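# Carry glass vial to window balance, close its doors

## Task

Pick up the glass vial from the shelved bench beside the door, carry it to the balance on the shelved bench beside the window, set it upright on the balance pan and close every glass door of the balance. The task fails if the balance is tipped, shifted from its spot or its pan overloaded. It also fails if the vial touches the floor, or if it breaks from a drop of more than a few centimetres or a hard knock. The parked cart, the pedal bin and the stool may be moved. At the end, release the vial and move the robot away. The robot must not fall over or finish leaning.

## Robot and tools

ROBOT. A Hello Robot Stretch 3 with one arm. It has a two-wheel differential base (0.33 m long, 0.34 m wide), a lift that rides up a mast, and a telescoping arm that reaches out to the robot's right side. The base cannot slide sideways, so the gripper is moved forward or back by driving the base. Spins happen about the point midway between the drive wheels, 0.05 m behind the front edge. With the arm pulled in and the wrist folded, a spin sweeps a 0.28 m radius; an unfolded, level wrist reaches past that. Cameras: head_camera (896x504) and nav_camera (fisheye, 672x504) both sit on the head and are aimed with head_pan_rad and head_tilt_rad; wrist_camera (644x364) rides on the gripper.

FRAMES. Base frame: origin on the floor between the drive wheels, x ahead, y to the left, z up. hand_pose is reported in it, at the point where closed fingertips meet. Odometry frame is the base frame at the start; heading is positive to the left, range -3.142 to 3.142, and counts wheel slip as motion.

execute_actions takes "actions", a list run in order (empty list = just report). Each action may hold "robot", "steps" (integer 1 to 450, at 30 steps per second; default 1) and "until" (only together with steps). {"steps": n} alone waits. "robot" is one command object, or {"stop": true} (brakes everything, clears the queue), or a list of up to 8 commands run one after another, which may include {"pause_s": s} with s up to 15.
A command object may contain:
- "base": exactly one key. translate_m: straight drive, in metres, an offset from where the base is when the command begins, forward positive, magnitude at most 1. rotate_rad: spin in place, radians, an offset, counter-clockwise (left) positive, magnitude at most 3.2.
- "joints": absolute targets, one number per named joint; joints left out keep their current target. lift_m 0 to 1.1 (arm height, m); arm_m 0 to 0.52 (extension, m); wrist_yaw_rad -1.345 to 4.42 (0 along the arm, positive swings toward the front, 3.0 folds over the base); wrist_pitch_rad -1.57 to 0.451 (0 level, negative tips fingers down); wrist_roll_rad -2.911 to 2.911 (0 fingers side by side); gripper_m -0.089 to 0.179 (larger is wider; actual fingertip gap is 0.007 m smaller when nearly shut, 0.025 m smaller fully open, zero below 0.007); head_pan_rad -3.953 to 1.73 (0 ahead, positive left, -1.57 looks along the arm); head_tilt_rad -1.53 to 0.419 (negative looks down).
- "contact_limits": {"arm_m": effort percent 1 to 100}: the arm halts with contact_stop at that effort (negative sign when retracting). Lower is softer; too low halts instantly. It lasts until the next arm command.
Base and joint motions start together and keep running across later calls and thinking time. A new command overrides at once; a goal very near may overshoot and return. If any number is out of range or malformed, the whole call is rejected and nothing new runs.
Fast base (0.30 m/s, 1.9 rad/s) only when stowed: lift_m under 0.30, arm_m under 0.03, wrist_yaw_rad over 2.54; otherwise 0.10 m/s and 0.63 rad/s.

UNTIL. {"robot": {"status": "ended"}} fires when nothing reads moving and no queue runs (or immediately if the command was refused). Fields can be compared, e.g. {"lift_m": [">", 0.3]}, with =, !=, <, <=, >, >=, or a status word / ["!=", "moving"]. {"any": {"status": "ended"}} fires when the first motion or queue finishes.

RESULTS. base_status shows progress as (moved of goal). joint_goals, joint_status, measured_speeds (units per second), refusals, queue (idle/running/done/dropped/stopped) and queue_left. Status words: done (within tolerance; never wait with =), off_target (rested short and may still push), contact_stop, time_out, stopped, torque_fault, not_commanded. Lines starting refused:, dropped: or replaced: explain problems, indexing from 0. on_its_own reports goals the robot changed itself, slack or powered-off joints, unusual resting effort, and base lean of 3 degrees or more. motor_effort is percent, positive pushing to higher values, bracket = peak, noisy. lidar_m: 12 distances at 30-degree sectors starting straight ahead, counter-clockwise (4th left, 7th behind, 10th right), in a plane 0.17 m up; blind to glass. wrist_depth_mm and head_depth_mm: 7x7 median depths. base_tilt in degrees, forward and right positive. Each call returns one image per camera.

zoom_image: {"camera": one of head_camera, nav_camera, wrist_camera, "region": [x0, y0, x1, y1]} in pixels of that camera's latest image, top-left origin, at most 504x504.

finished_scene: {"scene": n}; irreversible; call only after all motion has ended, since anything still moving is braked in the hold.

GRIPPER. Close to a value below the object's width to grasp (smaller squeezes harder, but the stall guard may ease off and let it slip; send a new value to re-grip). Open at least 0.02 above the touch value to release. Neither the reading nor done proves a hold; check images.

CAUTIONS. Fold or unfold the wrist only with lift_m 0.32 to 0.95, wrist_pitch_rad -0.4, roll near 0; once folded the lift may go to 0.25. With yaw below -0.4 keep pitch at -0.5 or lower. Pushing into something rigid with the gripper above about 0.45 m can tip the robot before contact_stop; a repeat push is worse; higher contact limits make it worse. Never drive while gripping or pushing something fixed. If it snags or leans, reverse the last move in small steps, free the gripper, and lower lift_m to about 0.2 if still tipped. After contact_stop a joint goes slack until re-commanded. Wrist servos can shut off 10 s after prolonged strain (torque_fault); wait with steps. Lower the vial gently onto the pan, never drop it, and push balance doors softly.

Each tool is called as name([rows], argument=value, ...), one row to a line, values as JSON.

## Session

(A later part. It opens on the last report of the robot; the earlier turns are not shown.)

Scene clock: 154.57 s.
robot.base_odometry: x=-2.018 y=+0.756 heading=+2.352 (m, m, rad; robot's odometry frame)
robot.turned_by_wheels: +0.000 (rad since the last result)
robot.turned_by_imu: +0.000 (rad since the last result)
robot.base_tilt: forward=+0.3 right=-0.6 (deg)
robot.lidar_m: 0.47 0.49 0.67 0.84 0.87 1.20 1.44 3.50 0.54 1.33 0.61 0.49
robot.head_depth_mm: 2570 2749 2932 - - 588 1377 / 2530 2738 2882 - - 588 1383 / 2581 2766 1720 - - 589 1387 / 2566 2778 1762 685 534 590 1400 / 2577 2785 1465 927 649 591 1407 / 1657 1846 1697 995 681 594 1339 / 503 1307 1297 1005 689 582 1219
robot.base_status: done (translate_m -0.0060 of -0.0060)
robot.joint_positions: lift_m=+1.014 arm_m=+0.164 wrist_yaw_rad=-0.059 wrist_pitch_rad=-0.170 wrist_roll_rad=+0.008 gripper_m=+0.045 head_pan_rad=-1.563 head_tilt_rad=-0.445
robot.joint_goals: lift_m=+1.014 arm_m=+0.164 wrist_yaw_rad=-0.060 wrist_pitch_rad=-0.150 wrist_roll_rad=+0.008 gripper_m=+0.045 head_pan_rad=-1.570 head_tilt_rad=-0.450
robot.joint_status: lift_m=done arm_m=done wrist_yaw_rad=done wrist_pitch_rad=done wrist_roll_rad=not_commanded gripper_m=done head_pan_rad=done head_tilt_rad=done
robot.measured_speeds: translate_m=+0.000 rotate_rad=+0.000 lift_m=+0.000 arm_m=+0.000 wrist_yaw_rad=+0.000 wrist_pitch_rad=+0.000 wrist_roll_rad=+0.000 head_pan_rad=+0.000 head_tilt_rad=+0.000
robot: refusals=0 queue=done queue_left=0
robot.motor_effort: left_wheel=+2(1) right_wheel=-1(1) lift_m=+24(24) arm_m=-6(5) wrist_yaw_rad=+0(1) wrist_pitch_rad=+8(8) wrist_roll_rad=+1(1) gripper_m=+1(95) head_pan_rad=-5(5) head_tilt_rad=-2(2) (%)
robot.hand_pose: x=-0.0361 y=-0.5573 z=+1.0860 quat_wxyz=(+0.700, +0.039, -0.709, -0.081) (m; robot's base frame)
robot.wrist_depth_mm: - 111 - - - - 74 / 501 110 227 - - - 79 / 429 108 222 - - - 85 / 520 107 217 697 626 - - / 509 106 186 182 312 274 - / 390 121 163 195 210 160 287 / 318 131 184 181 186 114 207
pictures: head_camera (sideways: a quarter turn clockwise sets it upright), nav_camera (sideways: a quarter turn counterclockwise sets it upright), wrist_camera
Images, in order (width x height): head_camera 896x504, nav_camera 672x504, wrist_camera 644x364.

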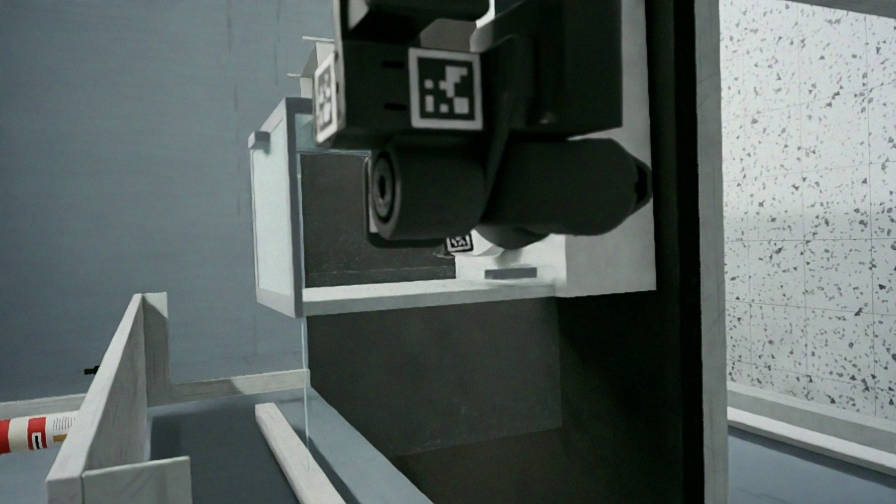

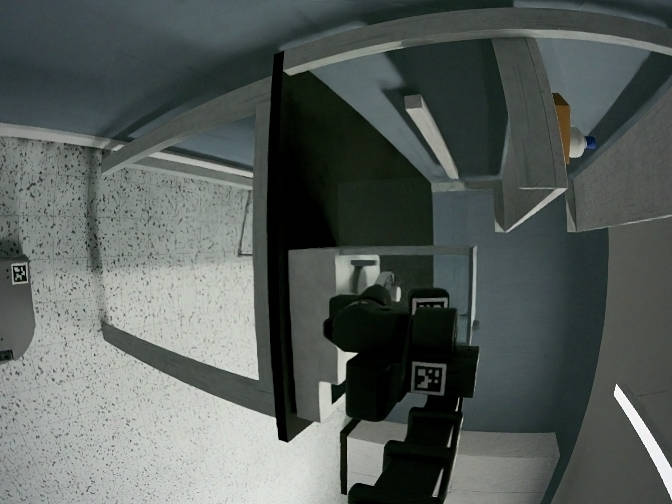

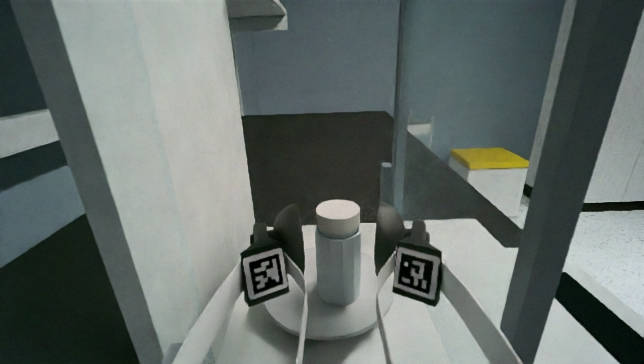

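execute_actions([
  {"robot":[{"joints":{"arm_m":0.12},"contact_limits":{"arm_m":14}},{"joints":{"gripper_m":0.01}},{"joints":{"arm_m":0.02},"contact_limits":{"arm_m":14}},{"base":{"translate_m":0.066},"joints":{"gripper_m":0.035,"lift_m":1.0}}],"steps":450,"until":{"robot":{"status":"ended"}}},
])

Scene clock: 162.93 s.
robot.base_odometry: x=-2.065 y=+0.803 heading=+2.352 (m, m, rad; robot's odometry frame)
robot.turned_by_wheels: +0.000 (rad since the last result)
robot.turned_by_imu: +0.000 (rad since the last result)
robot.base_tilt: forward=+0.4 right=-0.6 (deg)
robot.lidar_m: 0.40 0.42 0.58 0.84 0.87 1.20 1.51 3.50 0.58 1.09 0.57 0.42
robot.head_depth_mm: 2564 2753 1361 703 - - - / 2543 2724 1391 667 528 - - / 2557 2772 1554 674 - - - / 2569 2737 1586 914 671 593 1395 / 2492 2693 1803 982 677 592 1392 / 391 1494 1478 997 683 595 1318 / 392 1054 1092 1015 689 595 1074
robot.base_status: done (translate_m +0.0660 of +0.0660)
robot.joint_positions: lift_m=+1.000 arm_m=+0.020 wrist_yaw_rad=-0.059 wrist_pitch_rad=-0.170 wrist_roll_rad=+0.008 gripper_m=+0.035 head_pan_rad=-1.563 head_tilt_rad=-0.445
robot.joint_goals: lift_m=+1.000 arm_m=+0.020 wrist_yaw_rad=-0.060 wrist_pitch_rad=-0.150 wrist_roll_rad=+0.008 gripper_m=+0.035 head_pan_rad=-1.570 head_tilt_rad=-0.450
robot.joint_status: lift_m=done arm_m=done wrist_yaw_rad=done wrist_pitch_rad=done wrist_roll_rad=not_commanded gripper_m=done head_pan_rad=done head_tilt_rad=done
robot.measured_speeds: translate_m=+0.000 rotate_rad=+0.000 lift_m=+0.000 arm_m=+0.000 wrist_yaw_rad=+0.000 wrist_pitch_rad=+0.000 wrist_roll_rad=+0.000 head_pan_rad=+0.000 head_tilt_rad=+0.000
robot: refusals=0 queue=done queue_left=0
robot.motor_effort: left_wheel=+1(6) right_wheel=-1(5) lift_m=+24(24) arm_m=-5(6) wrist_yaw_rad=-1(1) wrist_pitch_rad=+8(8) wrist_roll_rad=+1(1) gripper_m=+0(94) head_pan_rad=-5(4) head_tilt_rad=-2(2) (%)
robot.contact_limits: arm_m 14 (drawing in: default 33, maximum 53; extending or still: default 42, maximum 70)
robot.hand_pose: x=-0.0361 y=-0.4133 z=+1.0720 quat_wxyz=(+0.700, +0.039, -0.709, -0.081) (m; robot's base frame)
robot.wrist_depth_mm: 497 722 - - - - - / 495 675 - - - - - / 487 705 - - 959 - - / 485 639 674 562 348 392 - / 463 480 474 265 283 260 309 / 373 368 363 269 271 267 274 / 300 297 294 280 279 280 280
pictures: head_camera (sideways: a quarter turn clockwise sets it upright), nav_camera (sideways: a quarter turn counterclockwise sets it upright), wrist_camera
Images, in order (width x height): head_camera 896x504, nav_camera 672x504, wrist_camera 644x364.

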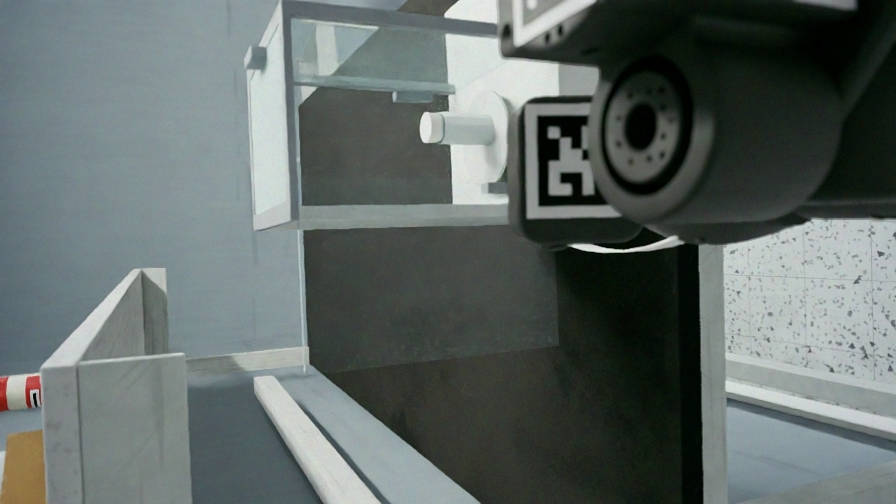

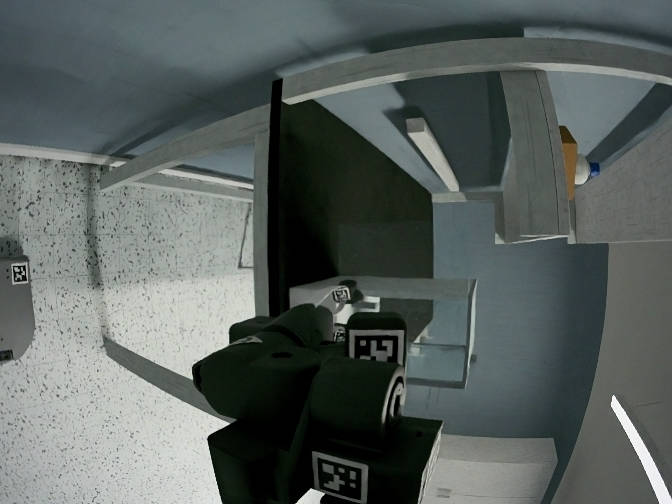

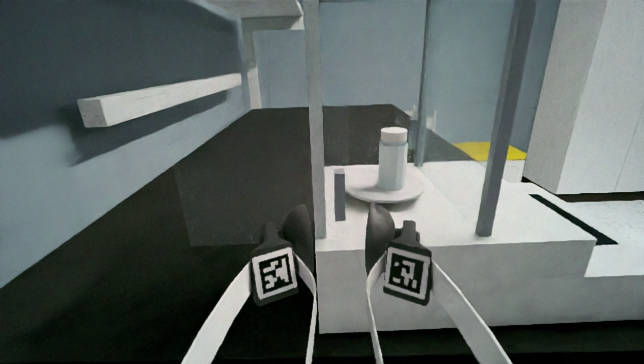

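execute_actions([
  {"robot":{"joints":{"arm_m":0.058},"contact_limits":{"arm_m":8}},"steps":450,"until":{"robot":{"status":"ended"}}},
])

Scene clock: 165.93 s.
robot.base_odometry: x=-2.065 y=+0.803 heading=+2.352 (m, m, rad; robot's odometry frame)
robot.turned_by_wheels: +0.000 (rad since the last result)
robot.turned_by_imu: +0.000 (rad since the last result)
robot.base_tilt: forward=+0.2 right=-0.7 (deg)
robot.lidar_m: 0.40 0.42 0.58 0.84 0.88 1.20 1.51 3.52 0.58 1.09 0.57 0.42
robot.head_depth_mm: 2571 2728 1374 1069 - - - / 2563 2723 1395 686 - - - / 2550 2747 1561 1024 - - - / 2565 2737 1590 971 658 591 1400 / 2472 2730 1790 987 674 593 1401 / 390 1496 1474 997 682 595 1314 / 391 1053 1088 1018 688 596 1079
robot.base_status: done (translate_m +0.0660 of +0.0660)
robot.joint_positions: lift_m=+1.000 arm_m=+0.058 wrist_yaw_rad=-0.059 wrist_pitch_rad=-0.170 wrist_roll_rad=+0.008 gripper_m=+0.035 head_pan_rad=-1.563 head_tilt_rad=-0.445
robot.joint_goals: lift_m=+1.000 arm_m=+0.058 wrist_yaw_rad=-0.060 wrist_pitch_rad=-0.150 wrist_roll_rad=+0.008 gripper_m=+0.035 head_pan_rad=-1.570 head_tilt_rad=-0.450
robot.joint_status: lift_m=done arm_m=done wrist_yaw_rad=done wrist_pitch_rad=done wrist_roll_rad=not_commanded gripper_m=done head_pan_rad=done head_tilt_rad=done
robot.measured_speeds: translate_m=+0.000 rotate_rad=+0.000 lift_m=+0.000 arm_m=+0.000 wrist_yaw_rad=+0.000 wrist_pitch_rad=+0.000 wrist_roll_rad=+0.000 head_pan_rad=+0.000 head_tilt_rad=+0.000
robot: refusals=0 queue=done queue_left=0
robot.motor_effort: left_wheel=+1(1) right_wheel=-1(1) lift_m=+24(24) arm_m=+3(4) wrist_yaw_rad=+0(0) wrist_pitch_rad=+8(8) wrist_roll_rad=+0(0) gripper_m=+1(1) head_pan_rad=-5(6) head_tilt_rad=-2(2) (%)
robot.contact_limits: arm_m 8 (drawing in: default 33, maximum 53; extending or still: default 42, maximum 70)
robot.hand_pose: x=-0.0361 y=-0.4507 z=+1.0720 quat_wxyz=(+0.700, +0.039, -0.709, -0.081) (m; robot's base frame)
robot.wrist_depth_mm: 499 732 - - - - - / 491 678 - - - - - / 475 707 - 970 - - - / 482 639 682 613 316 342 - / 464 480 476 246 275 252 305 / 373 369 362 224 227 224 223 / 302 297 295 245 237 240 241
pictures: head_camera (sideways: a quarter turn clockwise sets it upright), nav_camera (sideways: a quarter turn counterclockwise sets it upright), wrist_camera
Images, in order (width x height): head_camera 896x504, nav_camera 672x504, wrist_camera 644x364.

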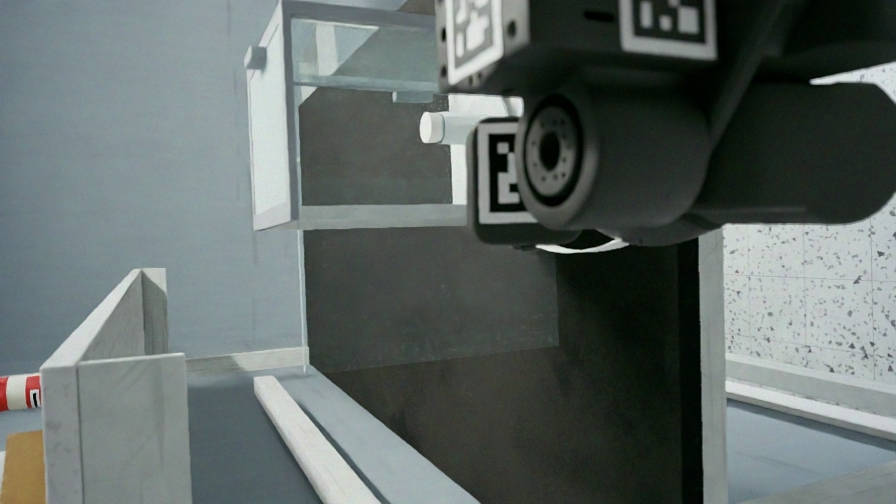

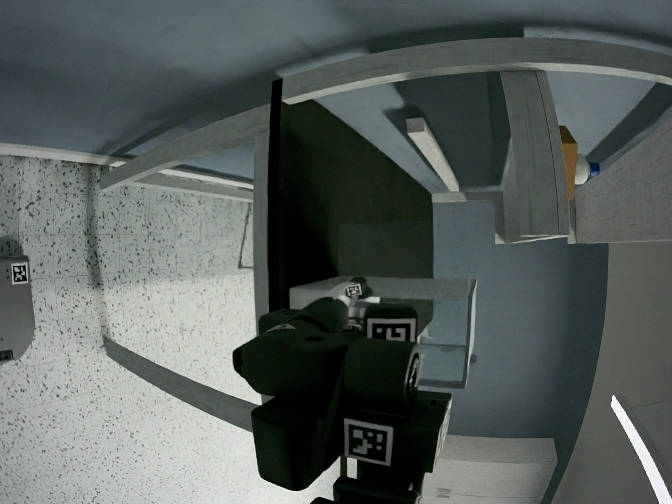

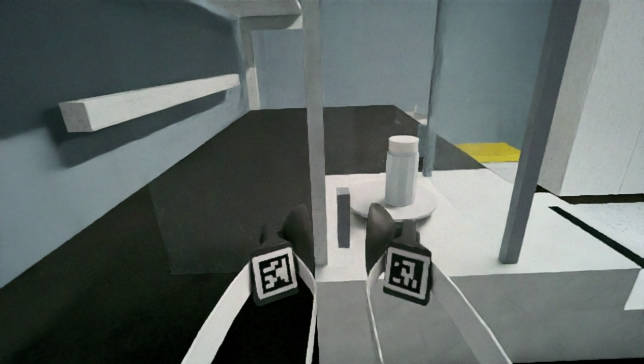

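Try a short backward drive.

execute_actions([
  {"robot":[{"joints":{"arm_m":0.062,"lift_m":1.005},"contact_limits":{"arm_m":8}},{"base":{"translate_m":-0.04}}],"steps":450,"until":{"robot":{"status":"ended"}}},
])

Scene clock: 168.70 s.
robot.base_odometry: x=-2.037 y=+0.775 heading=+2.352 (m, m, rad; robot's odometry frame)
robot.turned_by_wheels: +0.000 (rad since the last result)
robot.turned_by_imu: +0.000 (rad since the last result)
robot.base_tilt: forward=+0.3 right=-0.5 (deg)
robot.lidar_m: 0.44 0.46 0.63 0.84 0.87 1.20 1.47 3.51 0.55 1.24 0.59 0.46
robot.head_depth_mm: 2564 2729 2871 2119 - - - / 2545 2757 1272 682 - - - / 2567 2759 1732 1064 - - - / 2568 2744 1579 969 619 592 1401 / 2517 2730 1809 984 676 593 1401 / 1007 1796 1623 994 682 594 1344 / 391 1160 1222 1011 688 593 1190
robot.base_status: done (translate_m -0.0400 of -0.0400)
robot.joint_positions: lift_m=+1.005 arm_m=+0.062 wrist_yaw_rad=-0.059 wrist_pitch_rad=-0.170 wrist_roll_rad=+0.008 gripper_m=+0.035 head_pan_rad=-1.563 head_tilt_rad=-0.445
robot.joint_goals: lift_m=+1.005 arm_m=+0.062 wrist_yaw_rad=-0.060 wrist_pitch_rad=-0.150 wrist_roll_rad=+0.008 gripper_m=+0.035 head_pan_rad=-1.570 head_tilt_rad=-0.450
robot.joint_status: lift_m=done arm_m=done wrist_yaw_rad=done wrist_pitch_rad=done wrist_roll_rad=not_commanded gripper_m=done head_pan_rad=done head_tilt_rad=done
robot.measured_speeds: translate_m=+0.000 rotate_rad=+0.000 lift_m=+0.000 arm_m=+0.000 wrist_yaw_rad=+0.000 wrist_pitch_rad=+0.000 wrist_roll_rad=+0.000 head_pan_rad=+0.000 head_tilt_rad=+0.000
robot: refusals=0 queue=done queue_left=0
robot.motor_effort: left_wheel=+2(4) right_wheel=+0(7) lift_m=+46(50) arm_m=+3(5) wrist_yaw_rad=+0(1) wrist_pitch_rad=+8(8) wrist_roll_rad=+0(0) gripper_m=+0(0) head_pan_rad=-4(5) head_tilt_rad=-2(2) (%)
robot.contact_limits: arm_m 8 (drawing in: default 33, maximum 53; extending or still: default 42, maximum 70)
robot.hand_pose: x=-0.0361 y=-0.4547 z=+1.0762 quat_wxyz=(+0.700, +0.039, -0.709, -0.081) (m; robot's base frame)
robot.wrist_depth_mm: 543 809 260 - - - - / 536 741 - - - - - / 491 778 946 - - - - / 527 672 632 313 383 - - / 493 487 477 272 278 272 - / 384 372 369 220 221 222 250 / 308 301 293 231 234 236 237
pictures: head_camera (sideways: a quarter turn clockwise sets it upright), nav_camera (sideways: a quarter turn counterclockwise sets it upright), wrist_camera
Images, in order (width x height): head_camera 896x504, nav_camera 672x504, wrist_camera 644x364.

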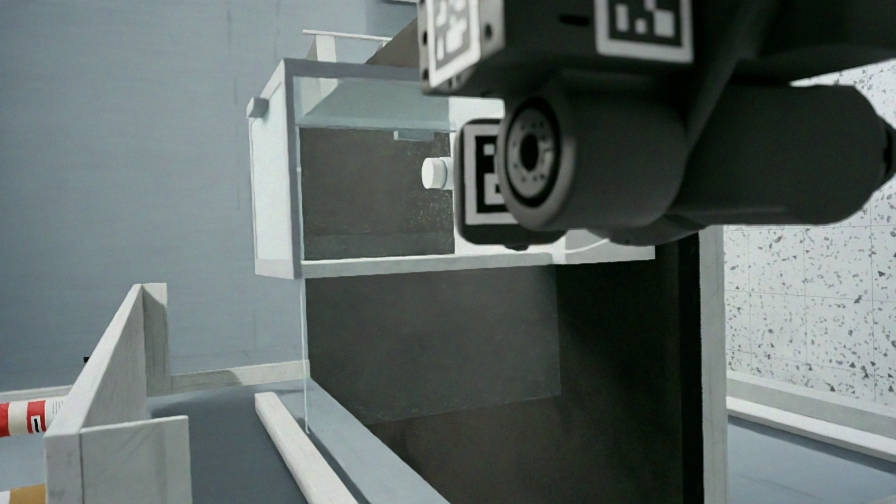

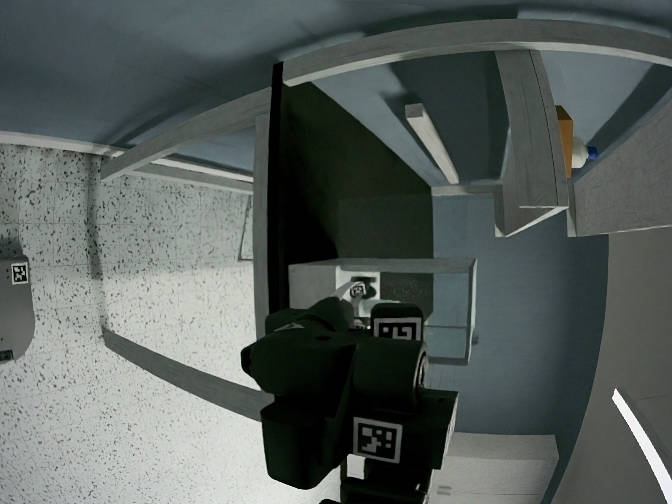

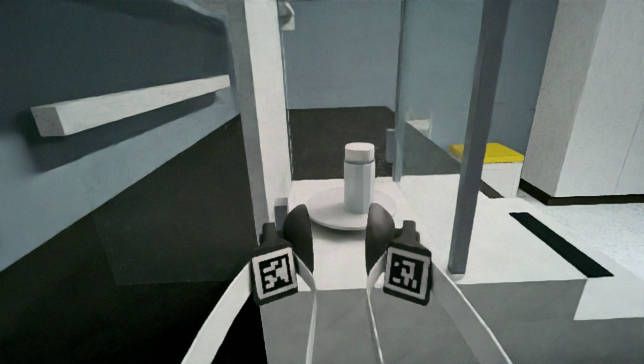

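Missed; go back and extend further until light contact.

execute_actions([
  {"robot":[{"base":{"translate_m":0.038}},{"joints":{"arm_m":0.078},"contact_limits":{"arm_m":7}}],"steps":450,"until":{"robot":{"status":"ended"}}},
])

Scene clock: 172.03 s.
robot.base_odometry: x=-2.063 y=+0.802 heading=+2.352 (m, m, rad; robot's odometry frame)
robot.turned_by_wheels: +0.000 (rad since the last result)
robot.turned_by_imu: +0.000 (rad since the last result)
robot.base_tilt: forward=+0.3 right=-0.6 (deg)
robot.lidar_m: 0.40 0.42 0.58 0.84 0.88 1.20 1.51 3.50 0.57 1.10 0.57 0.42
robot.head_depth_mm: 2553 2775 1256 - - - 1308 / 2540 2767 1399 1086 - - 1346 / 2544 2734 1717 1099 - - 1316 / 2553 2718 1583 973 673 592 1387 / 2529 2741 1808 978 676 594 1404 / 391 1503 1479 999 682 595 1318 / 391 1059 1099 1018 688 595 1084
robot.base_status: done (translate_m +0.0380 of +0.0380)
robot.joint_positions: lift_m=+1.005 arm_m=+0.078 wrist_yaw_rad=-0.059 wrist_pitch_rad=-0.170 wrist_roll_rad=+0.008 gripper_m=+0.035 head_pan_rad=-1.563 head_tilt_rad=-0.445
robot.joint_goals: lift_m=+1.005 arm_m=+0.078 wrist_yaw_rad=-0.060 wrist_pitch_rad=-0.150 wrist_roll_rad=+0.008 gripper_m=+0.035 head_pan_rad=-1.570 head_tilt_rad=-0.450
robot.joint_status: lift_m=done arm_m=done wrist_yaw_rad=done wrist_pitch_rad=done wrist_roll_rad=not_commanded gripper_m=done head_pan_rad=done head_tilt_rad=done
robot.measured_speeds: translate_m=+0.000 rotate_rad=+0.000 lift_m=+0.000 arm_m=+0.000 wrist_yaw_rad=+0.000 wrist_pitch_rad=+0.000 wrist_roll_rad=+0.000 head_pan_rad=+0.000 head_tilt_rad=+0.000
robot: refusals=0 queue=done queue_left=0
robot.motor_effort: left_wheel=+2(6) right_wheel=-1(3) lift_m=+46(46) arm_m=+3(4) wrist_yaw_rad=+0(0) wrist_pitch_rad=+8(8) wrist_roll_rad=+0(1) gripper_m=+1(0) head_pan_rad=-5(5) head_tilt_rad=-2(2) (%)
robot.contact_limits: arm_m 7 (drawing in: default 33, maximum 53; extending or still: default 42, maximum 70)
robot.hand_pose: x=-0.0361 y=-0.4707 z=+1.0762 quat_wxyz=(+0.700, +0.039, -0.709, -0.081) (m; robot's base frame)
robot.wrist_depth_mm: 501 734 - - - - - / 501 701 - - - - - / 457 694 - - - - - / 487 653 690 622 358 383 - / 471 485 483 206 267 258 335 / 380 375 369 217 204 208 209 / 305 302 299 217 211 213 214
pictures: head_camera (sideways: a quarter turn clockwise sets it upright), nav_camera (sideways: a quarter turn counterclockwise sets it upright), wrist_camera
Images, in order (width x height): head_camera 896x504, nav_camera 672x504, wrist_camera 644x364.

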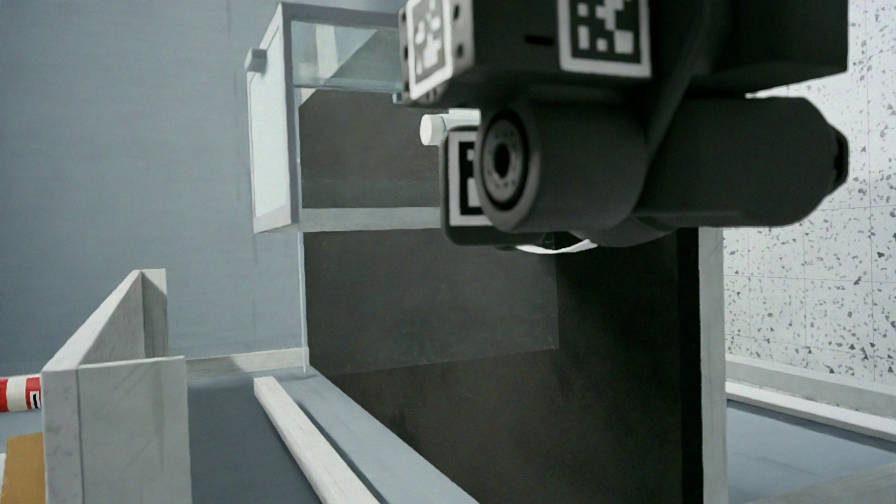

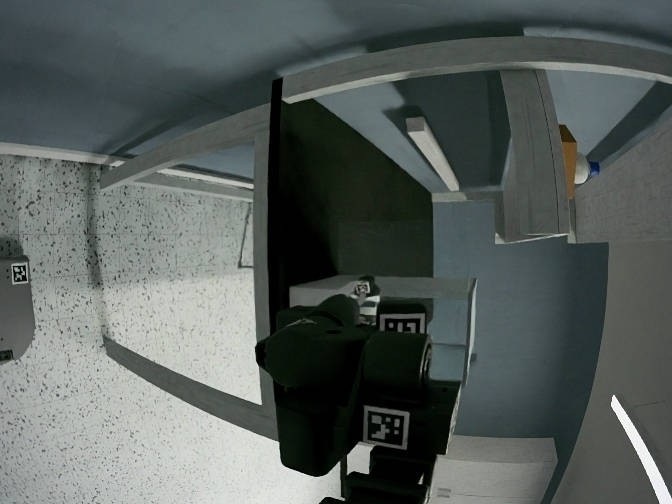

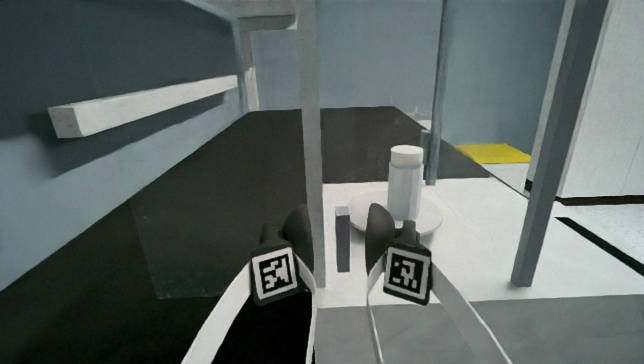

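execute_actions([
  {"robot":{"base":{"translate_m":-0.045}},"steps":450,"until":{"robot":{"status":"ended"}}},
])

Scene clock: 174.93 s.
robot.base_odometry: x=-2.032 y=+0.770 heading=+2.352 (m, m, rad; robot's odometry frame)
robot.turned_by_wheels: +0.000 (rad since the last result)
robot.turned_by_imu: +0.000 (rad since the last result)
robot.base_tilt: forward=+0.3 right=-0.6 (deg)
robot.lidar_m: 0.45 0.47 0.64 0.84 0.88 1.20 1.46 3.51 0.55 1.26 0.60 0.47
robot.head_depth_mm: 2537 2728 2922 - - - 1304 / 2560 2770 1392 985 - - 1349 / 2561 2752 1731 1100 - - 1319 / 2531 2778 1568 890 535 590 1398 / 2559 2738 1802 982 677 593 1407 / 1014 1825 1636 990 682 593 1340 / 395 1171 1243 1009 687 593 1203
robot.base_status: done (translate_m -0.0450 of -0.0450)
robot.joint_positions: lift_m=+1.005 arm_m=+0.078 wrist_yaw_rad=-0.055 wrist_pitch_rad=-0.170 wrist_roll_rad=+0.008 gripper_m=+0.035 head_pan_rad=-1.563 head_tilt_rad=-0.445
robot.joint_goals: lift_m=+1.005 arm_m=+0.078 wrist_yaw_rad=-0.060 wrist_pitch_rad=-0.150 wrist_roll_rad=+0.008 gripper_m=+0.035 head_pan_rad=-1.570 head_tilt_rad=-0.450
robot.joint_status: lift_m=done arm_m=done wrist_yaw_rad=done wrist_pitch_rad=done wrist_roll_rad=not_commanded gripper_m=done head_pan_rad=done head_tilt_rad=done
robot.measured_speeds: translate_m=+0.000 rotate_rad=+0.000 lift_m=+0.000 arm_m=+0.000 wrist_yaw_rad=+0.000 wrist_pitch_rad=+0.000 wrist_roll_rad=+0.000 head_pan_rad=+0.000 head_tilt_rad=+0.000
robot: refusals=0 queue=done queue_left=0
robot.motor_effort: left_wheel=+2(4) right_wheel=-2(7) lift_m=+46(46) arm_m=+3(3) wrist_yaw_rad=-3(4) wrist_pitch_rad=+8(8) wrist_roll_rad=+1(1) gripper_m=-1(1) head_pan_rad=-5(5) head_tilt_rad=-2(2) (%)
robot.contact_limits: arm_m 7 (drawing in: default 33, maximum 53; extending or still: default 42, maximum 70)
robot.hand_pose: x=-0.0351 y=-0.4708 z=+1.0762 quat_wxyz=(+0.700, +0.041, -0.708, -0.080) (m; robot's base frame)
robot.wrist_depth_mm: 543 796 225 - - - - / 540 740 274 - - - - / 489 791 266 - - - - / 537 681 583 344 388 - - / 493 491 452 265 292 273 - / 378 372 370 218 204 210 248 / 307 304 278 209 211 213 218
pictures: head_camera (sideways: a quarter turn clockwise sets it upright), nav_camera (sideways: a quarter turn counterclockwise sets it upright), wrist_camera
Images, in order (width x height): head_camera 896x504, nav_camera 672x504, wrist_camera 644x364.

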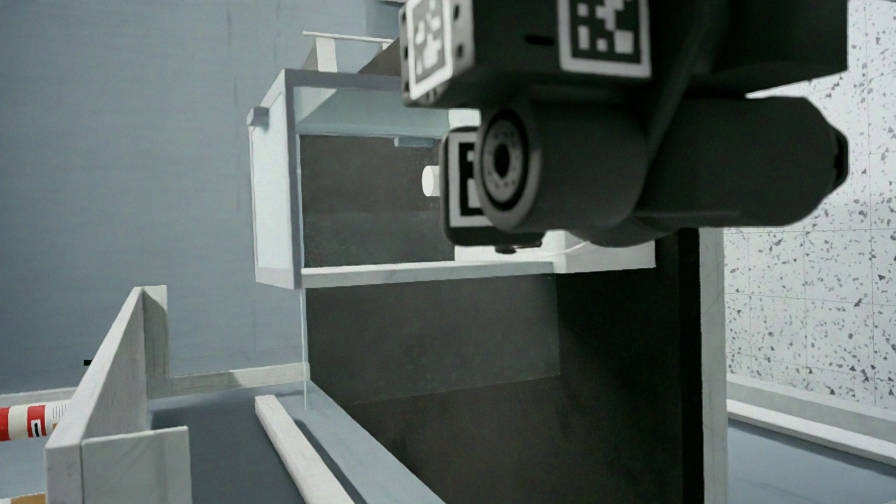

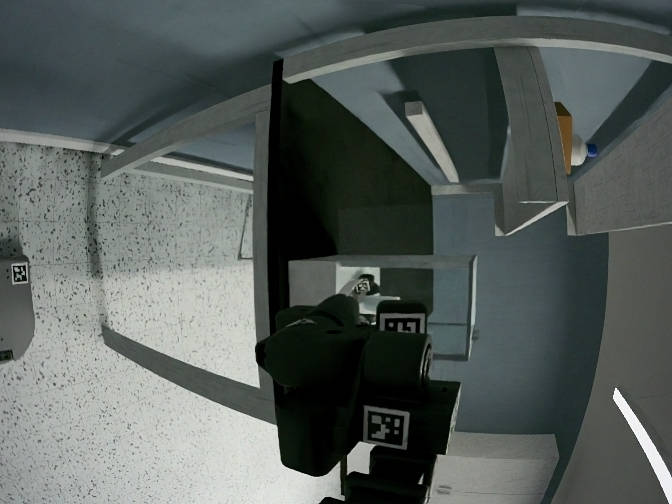

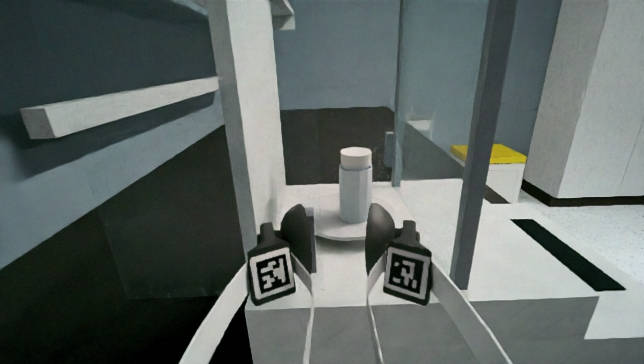

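execute_actions([
  {"robot":{"base":{"translate_m":-0.04},"joints":{"arm_m":0.074}},"steps":450,"until":{"robot":{"status":"ended"}}},
])

Scene clock: 178.03 s.
robot.base_odometry: x=-2.004 y=+0.741 heading=+2.352 (m, m, rad; robot's odometry frame)
robot.turned_by_wheels: +0.000 (rad since the last result)
robot.turned_by_imu: +0.000 (rad since the last result)
robot.base_tilt: forward=+0.2 right=-0.6 (deg)
robot.lidar_m: 0.49 0.51 0.70 0.84 0.87 1.20 1.42 3.50 0.53 1.34 0.62 0.51
robot.head_depth_mm: 2552 2746 2952 - - - 1014 / 2537 2723 2531 1018 - - 1315 / 2554 2815 1544 1101 - - 1319 / 2567 2755 1751 1010 534 591 1406 / 2537 2734 609 826 598 591 1408 / 1680 1835 1786 998 684 592 1368 / 1002 1455 1353 1003 687 583 1250
robot.base_status: done (translate_m -0.0400 of -0.0400)
robot.joint_positions: lift_m=+1.005 arm_m=+0.074 wrist_yaw_rad=-0.055 wrist_pitch_rad=-0.170 wrist_roll_rad=+0.008 gripper_m=+0.035 head_pan_rad=-1.563 head_tilt_rad=-0.445
robot.joint_goals: lift_m=+1.005 arm_m=+0.074 wrist_yaw_rad=-0.060 wrist_pitch_rad=-0.150 wrist_roll_rad=+0.008 gripper_m=+0.035 head_pan_rad=-1.570 head_tilt_rad=-0.450
robot.joint_status: lift_m=done arm_m=done wrist_yaw_rad=done wrist_pitch_rad=done wrist_roll_rad=not_commanded gripper_m=done head_pan_rad=done head_tilt_rad=done
robot.measured_speeds: translate_m=+0.000 rotate_rad=+0.000 lift_m=+0.000 arm_m=+0.000 wrist_yaw_rad=+0.000 wrist_pitch_rad=+0.000 wrist_roll_rad=+0.000 head_pan_rad=+0.000 head_tilt_rad=+0.000
robot: refusals=0 queue=done queue_left=0
robot.motor_effort: left_wheel=+3(4) right_wheel=-2(8) lift_m=+46(46) arm_m=-6(7) wrist_yaw_rad=-4(4) wrist_pitch_rad=+8(8) wrist_roll_rad=+0(0) gripper_m=-1(2) head_pan_rad=-5(5) head_tilt_rad=-2(2) (%)
robot.hand_pose: x=-0.0351 y=-0.4674 z=+1.0762 quat_wxyz=(+0.700, +0.041, -0.708, -0.080) (m; robot's base frame)
robot.wrist_depth_mm: 597 186 301 - - - - / 573 687 292 - - - - / 542 743 288 - - - - / 576 692 281 341 377 - - / 496 487 250 272 274 342 - / 378 374 218 217 207 222 - / 307 302 214 215 215 221 223
pictures: head_camera (sideways: a quarter turn clockwise sets it upright), nav_camera (sideways: a quarter turn counterclockwise sets it upright), wrist_camera
Images, in order (width x height): head_camera 896x504, nav_camera 672x504, wrist_camera 644x364.

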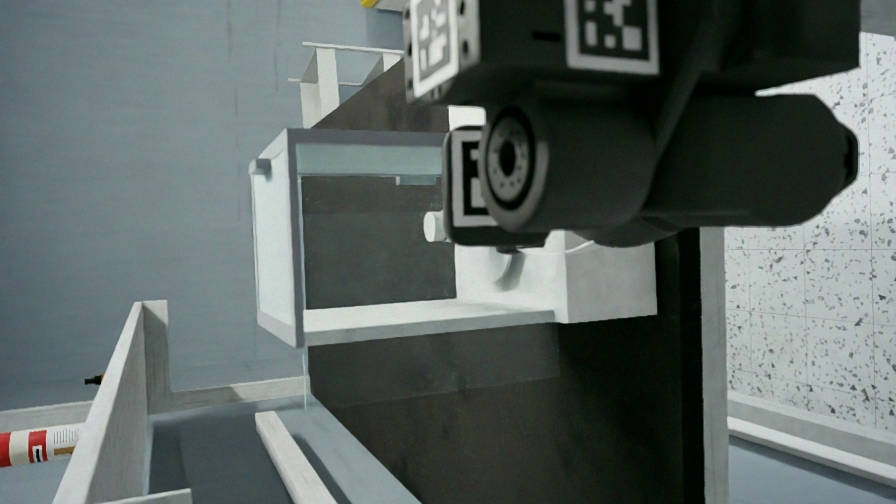

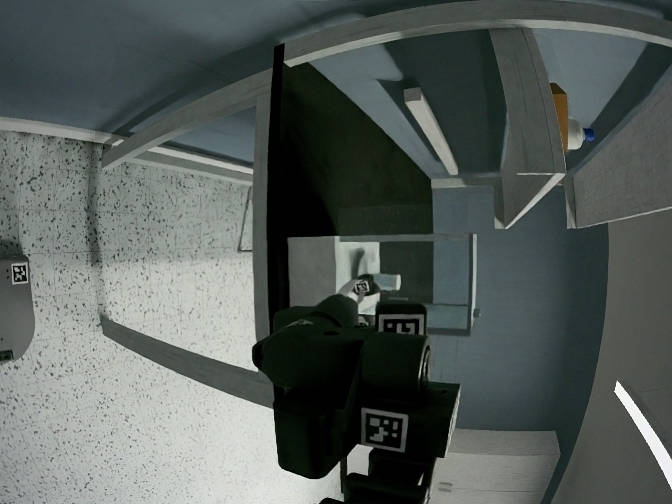

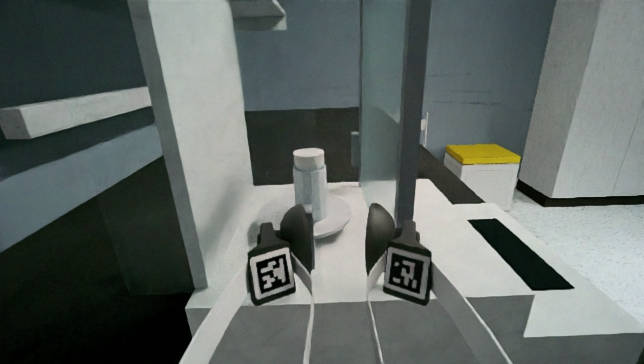

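execute_actions([
  {"robot":{"base":{"translate_m":-0.045}},"steps":450,"until":{"robot":{"status":"ended"}}},
])

zoom_image(camera="wrist_camera", region=[80, 100, 420, 320])

Scene clock: 181.37 s.
robot.base_odometry: x=-1.972 y=+0.709 heading=+2.352 (m, m, rad; robot's odometry frame)
robot.turned_by_wheels: +0.000 (rad since the last result)
robot.turned_by_imu: +0.000 (rad since the last result)
robot.base_tilt: forward=+0.1 right=-0.6 (deg)
robot.lidar_m: 0.53 0.56 0.76 0.84 0.88 1.21 1.38 3.51 0.52 1.34 0.65 0.55
robot.head_depth_mm: 2575 2733 2970 - - - 689 / 2569 2749 2872 1089 - - 1313 / 2538 2770 1405 1099 - - 1323 / 2545 2721 1740 684 532 589 1395 / 2562 2720 1456 691 534 590 1406 / 2454 1972 566 839 654 593 1408 / 1022 1587 1472 1007 687 583 1295
robot.base_status: done (translate_m -0.0450 of -0.0450)
robot.joint_positions: lift_m=+1.005 arm_m=+0.074 wrist_yaw_rad=-0.055 wrist_pitch_rad=-0.170 wrist_roll_rad=+0.008 gripper_m=+0.035 head_pan_rad=-1.563 head_tilt_rad=-0.445
robot.joint_goals: lift_m=+1.005 arm_m=+0.074 wrist_yaw_rad=-0.060 wrist_pitch_rad=-0.150 wrist_roll_rad=+0.008 gripper_m=+0.035 head_pan_rad=-1.570 head_tilt_rad=-0.450
robot.joint_status: lift_m=done arm_m=done wrist_yaw_rad=done wrist_pitch_rad=done wrist_roll_rad=not_commanded gripper_m=done head_pan_rad=done head_tilt_rad=done
robot.measured_speeds: translate_m=+0.000 rotate_rad=+0.000 lift_m=+0.000 arm_m=+0.000 wrist_yaw_rad=+0.000 wrist_pitch_rad=+0.000 wrist_roll_rad=+0.000 head_pan_rad=+0.000 head_tilt_rad=+0.000
robot: refusals=0 queue=done queue_left=0
robot.motor_effort: left_wheel=+2(4) right_wheel=-3(8) lift_m=+46(46) arm_m=-6(6) wrist_yaw_rad=-4(4) wrist_pitch_rad=+8(8) wrist_roll_rad=+1(0) gripper_m=+0(1) head_pan_rad=-6(5) head_tilt_rad=-2(2) (%)
robot.hand_pose: x=-0.0351 y=-0.4674 z=+1.0762 quat_wxyz=(+0.700, +0.041, -0.708, -0.080) (m; robot's base frame)
robot.wrist_depth_mm: 172 223 - - - - - / 569 221 - - - - - / 563 217 - - - - - / 614 218 305 376 660 - - / 497 248 273 266 326 - - / 378 228 223 209 206 264 - / 307 217 214 214 218 225 -
pictures: head_camera (sideways: a quarter turn clockwise sets it upright), nav_camera (sideways: a quarter turn counterclockwise sets it upright), wrist_camera
Images, in order (width x height): head_camera 896x504, nav_camera 672x504, wrist_camera 644x364.

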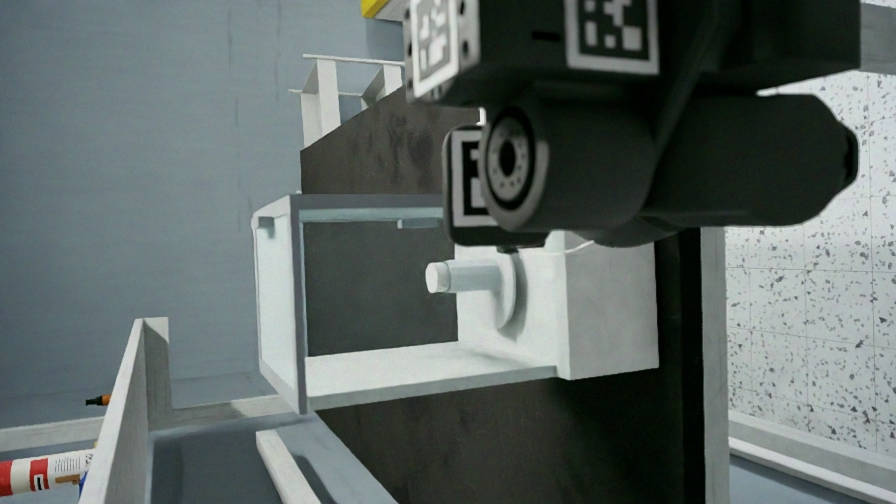

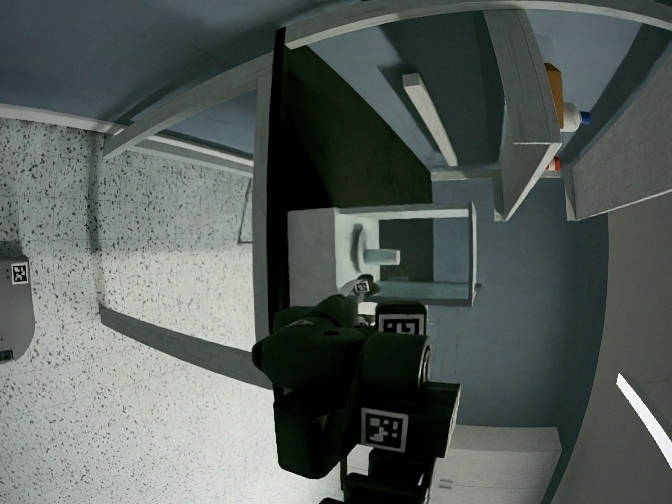

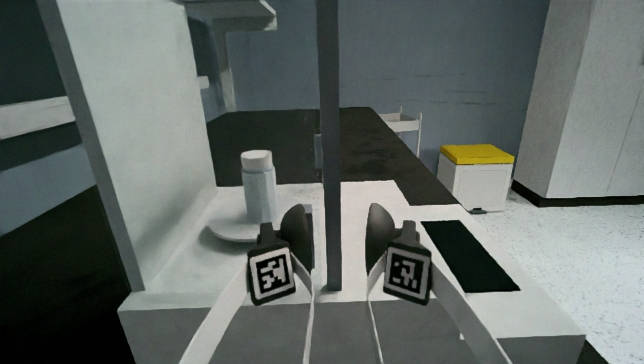

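Region (80, 100, 420, 320) of wrist_camera's 644x364 image, scaled by 1.482; it fills the top 326 rows of this view, and the rest is white.

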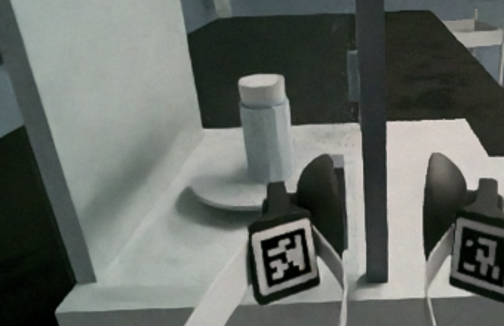

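execute_actions([
  {"robot":{"base":{"translate_m":-0.008}},"steps":450,"until":{"robot":{"status":"ended"}}},
])

zoom_image(camera="wrist_camera", region=[80, 100, 420, 320])

Scene clock: 184.70 s.
robot.base_odometry: x=-1.966 y=+0.704 heading=+2.352 (m, m, rad; robot's odometry frame)
robot.turned_by_wheels: +0.000 (rad since the last result)
robot.turned_by_imu: +0.000 (rad since the last result)
robot.base_tilt: forward=+0.2 right=-0.8 (deg)
robot.lidar_m: 0.54 0.56 0.77 0.84 0.88 1.20 1.37 3.50 0.51 1.35 0.65 0.56
robot.head_depth_mm: 2565 2760 2932 - - - 689 / 2592 2763 2848 1089 - - 1317 / 2557 2734 1710 1097 - - 1317 / 2548 2753 1573 831 532 589 1389 / 2566 2754 1462 692 535 589 1410 / 2485 1862 543 590 626 581 1412 / 1034 1604 1483 1005 688 582 1309
robot.base_status: done (translate_m -0.0080 of -0.0080)
robot.joint_positions: lift_m=+1.005 arm_m=+0.074 wrist_yaw_rad=-0.055 wrist_pitch_rad=-0.170 wrist_roll_rad=+0.008 gripper_m=+0.035 head_pan_rad=-1.563 head_tilt_rad=-0.445
robot.joint_goals: lift_m=+1.005 arm_m=+0.074 wrist_yaw_rad=-0.060 wrist_pitch_rad=-0.150 wrist_roll_rad=+0.008 gripper_m=+0.035 head_pan_rad=-1.570 head_tilt_rad=-0.450
robot.joint_status: lift_m=done arm_m=done wrist_yaw_rad=done wrist_pitch_rad=done wrist_roll_rad=not_commanded gripper_m=done head_pan_rad=done head_tilt_rad=done
robot.measured_speeds: translate_m=+0.000 rotate_rad=+0.000 lift_m=+0.000 arm_m=+0.000 wrist_yaw_rad=+0.000 wrist_pitch_rad=+0.000 wrist_roll_rad=+0.000 head_pan_rad=+0.000 head_tilt_rad=+0.000
robot: refusals=0 queue=done queue_left=0
robot.motor_effort: left_wheel=+2(4) right_wheel=-4(8) lift_m=+46(46) arm_m=-6(6) wrist_yaw_rad=-3(4) wrist_pitch_rad=+8(8) wrist_roll_rad=+1(0) gripper_m=-1(1) head_pan_rad=-4(4) head_tilt_rad=-2(2) (%)
robot.hand_pose: x=-0.0351 y=-0.4674 z=+1.0762 quat_wxyz=(+0.700, +0.041, -0.708, -0.080) (m; robot's base frame)
robot.wrist_depth_mm: 173 237 - - - - - / 181 234 - - - - - / 522 231 - - - - - / 619 229 354 376 680 - - / 499 242 272 266 341 - - / 382 225 223 209 206 271 - / 306 216 214 215 218 225 -
pictures: head_camera (sideways: a quarter turn clockwise sets it upright), nav_camera (sideways: a quarter turn counterclockwise sets it upright), wrist_camera
Images, in order (width x height): head_camera 896x504, nav_camera 672x504, wrist_camera 644x364.

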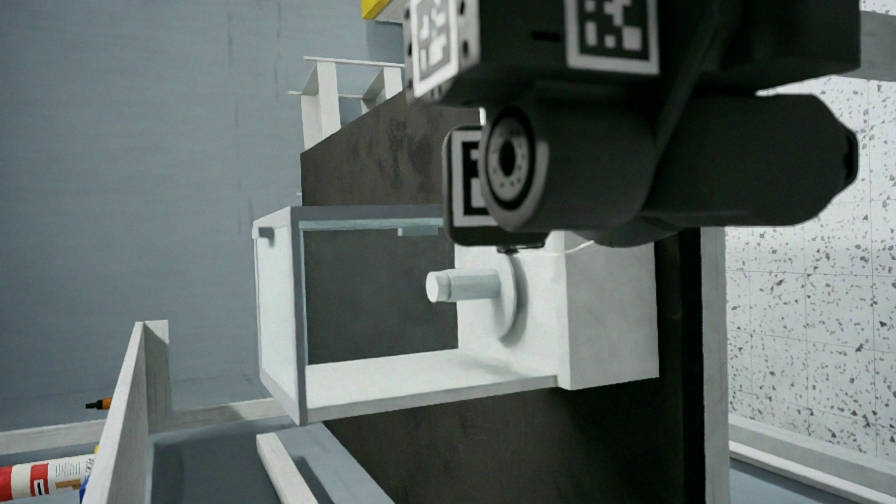

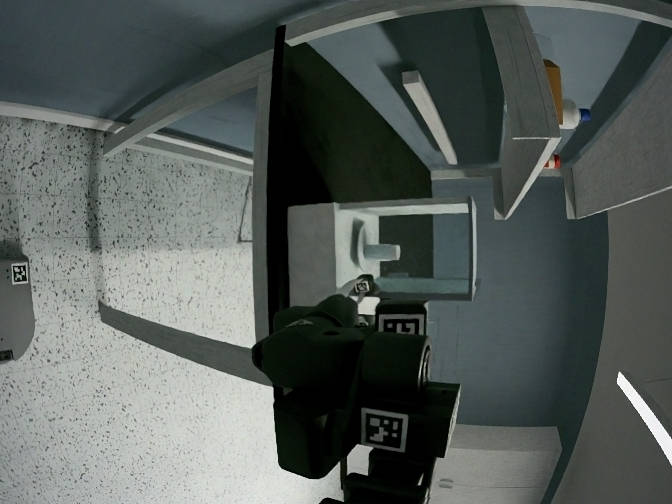

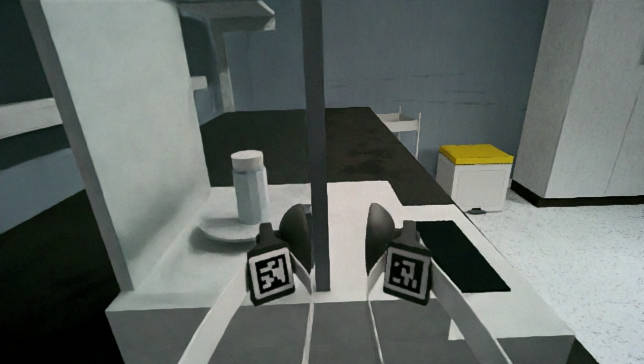

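Region (80, 100, 420, 320) of wrist_camera's 644x364 image, scaled by 1.482; it fills the top 326 rows of this view, and the rest is white.

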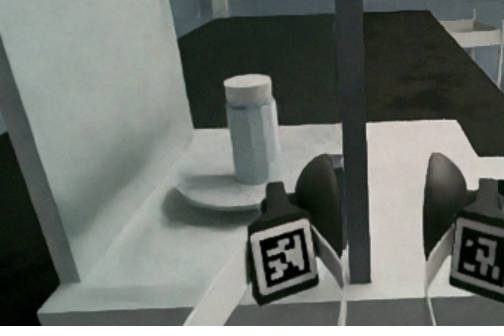

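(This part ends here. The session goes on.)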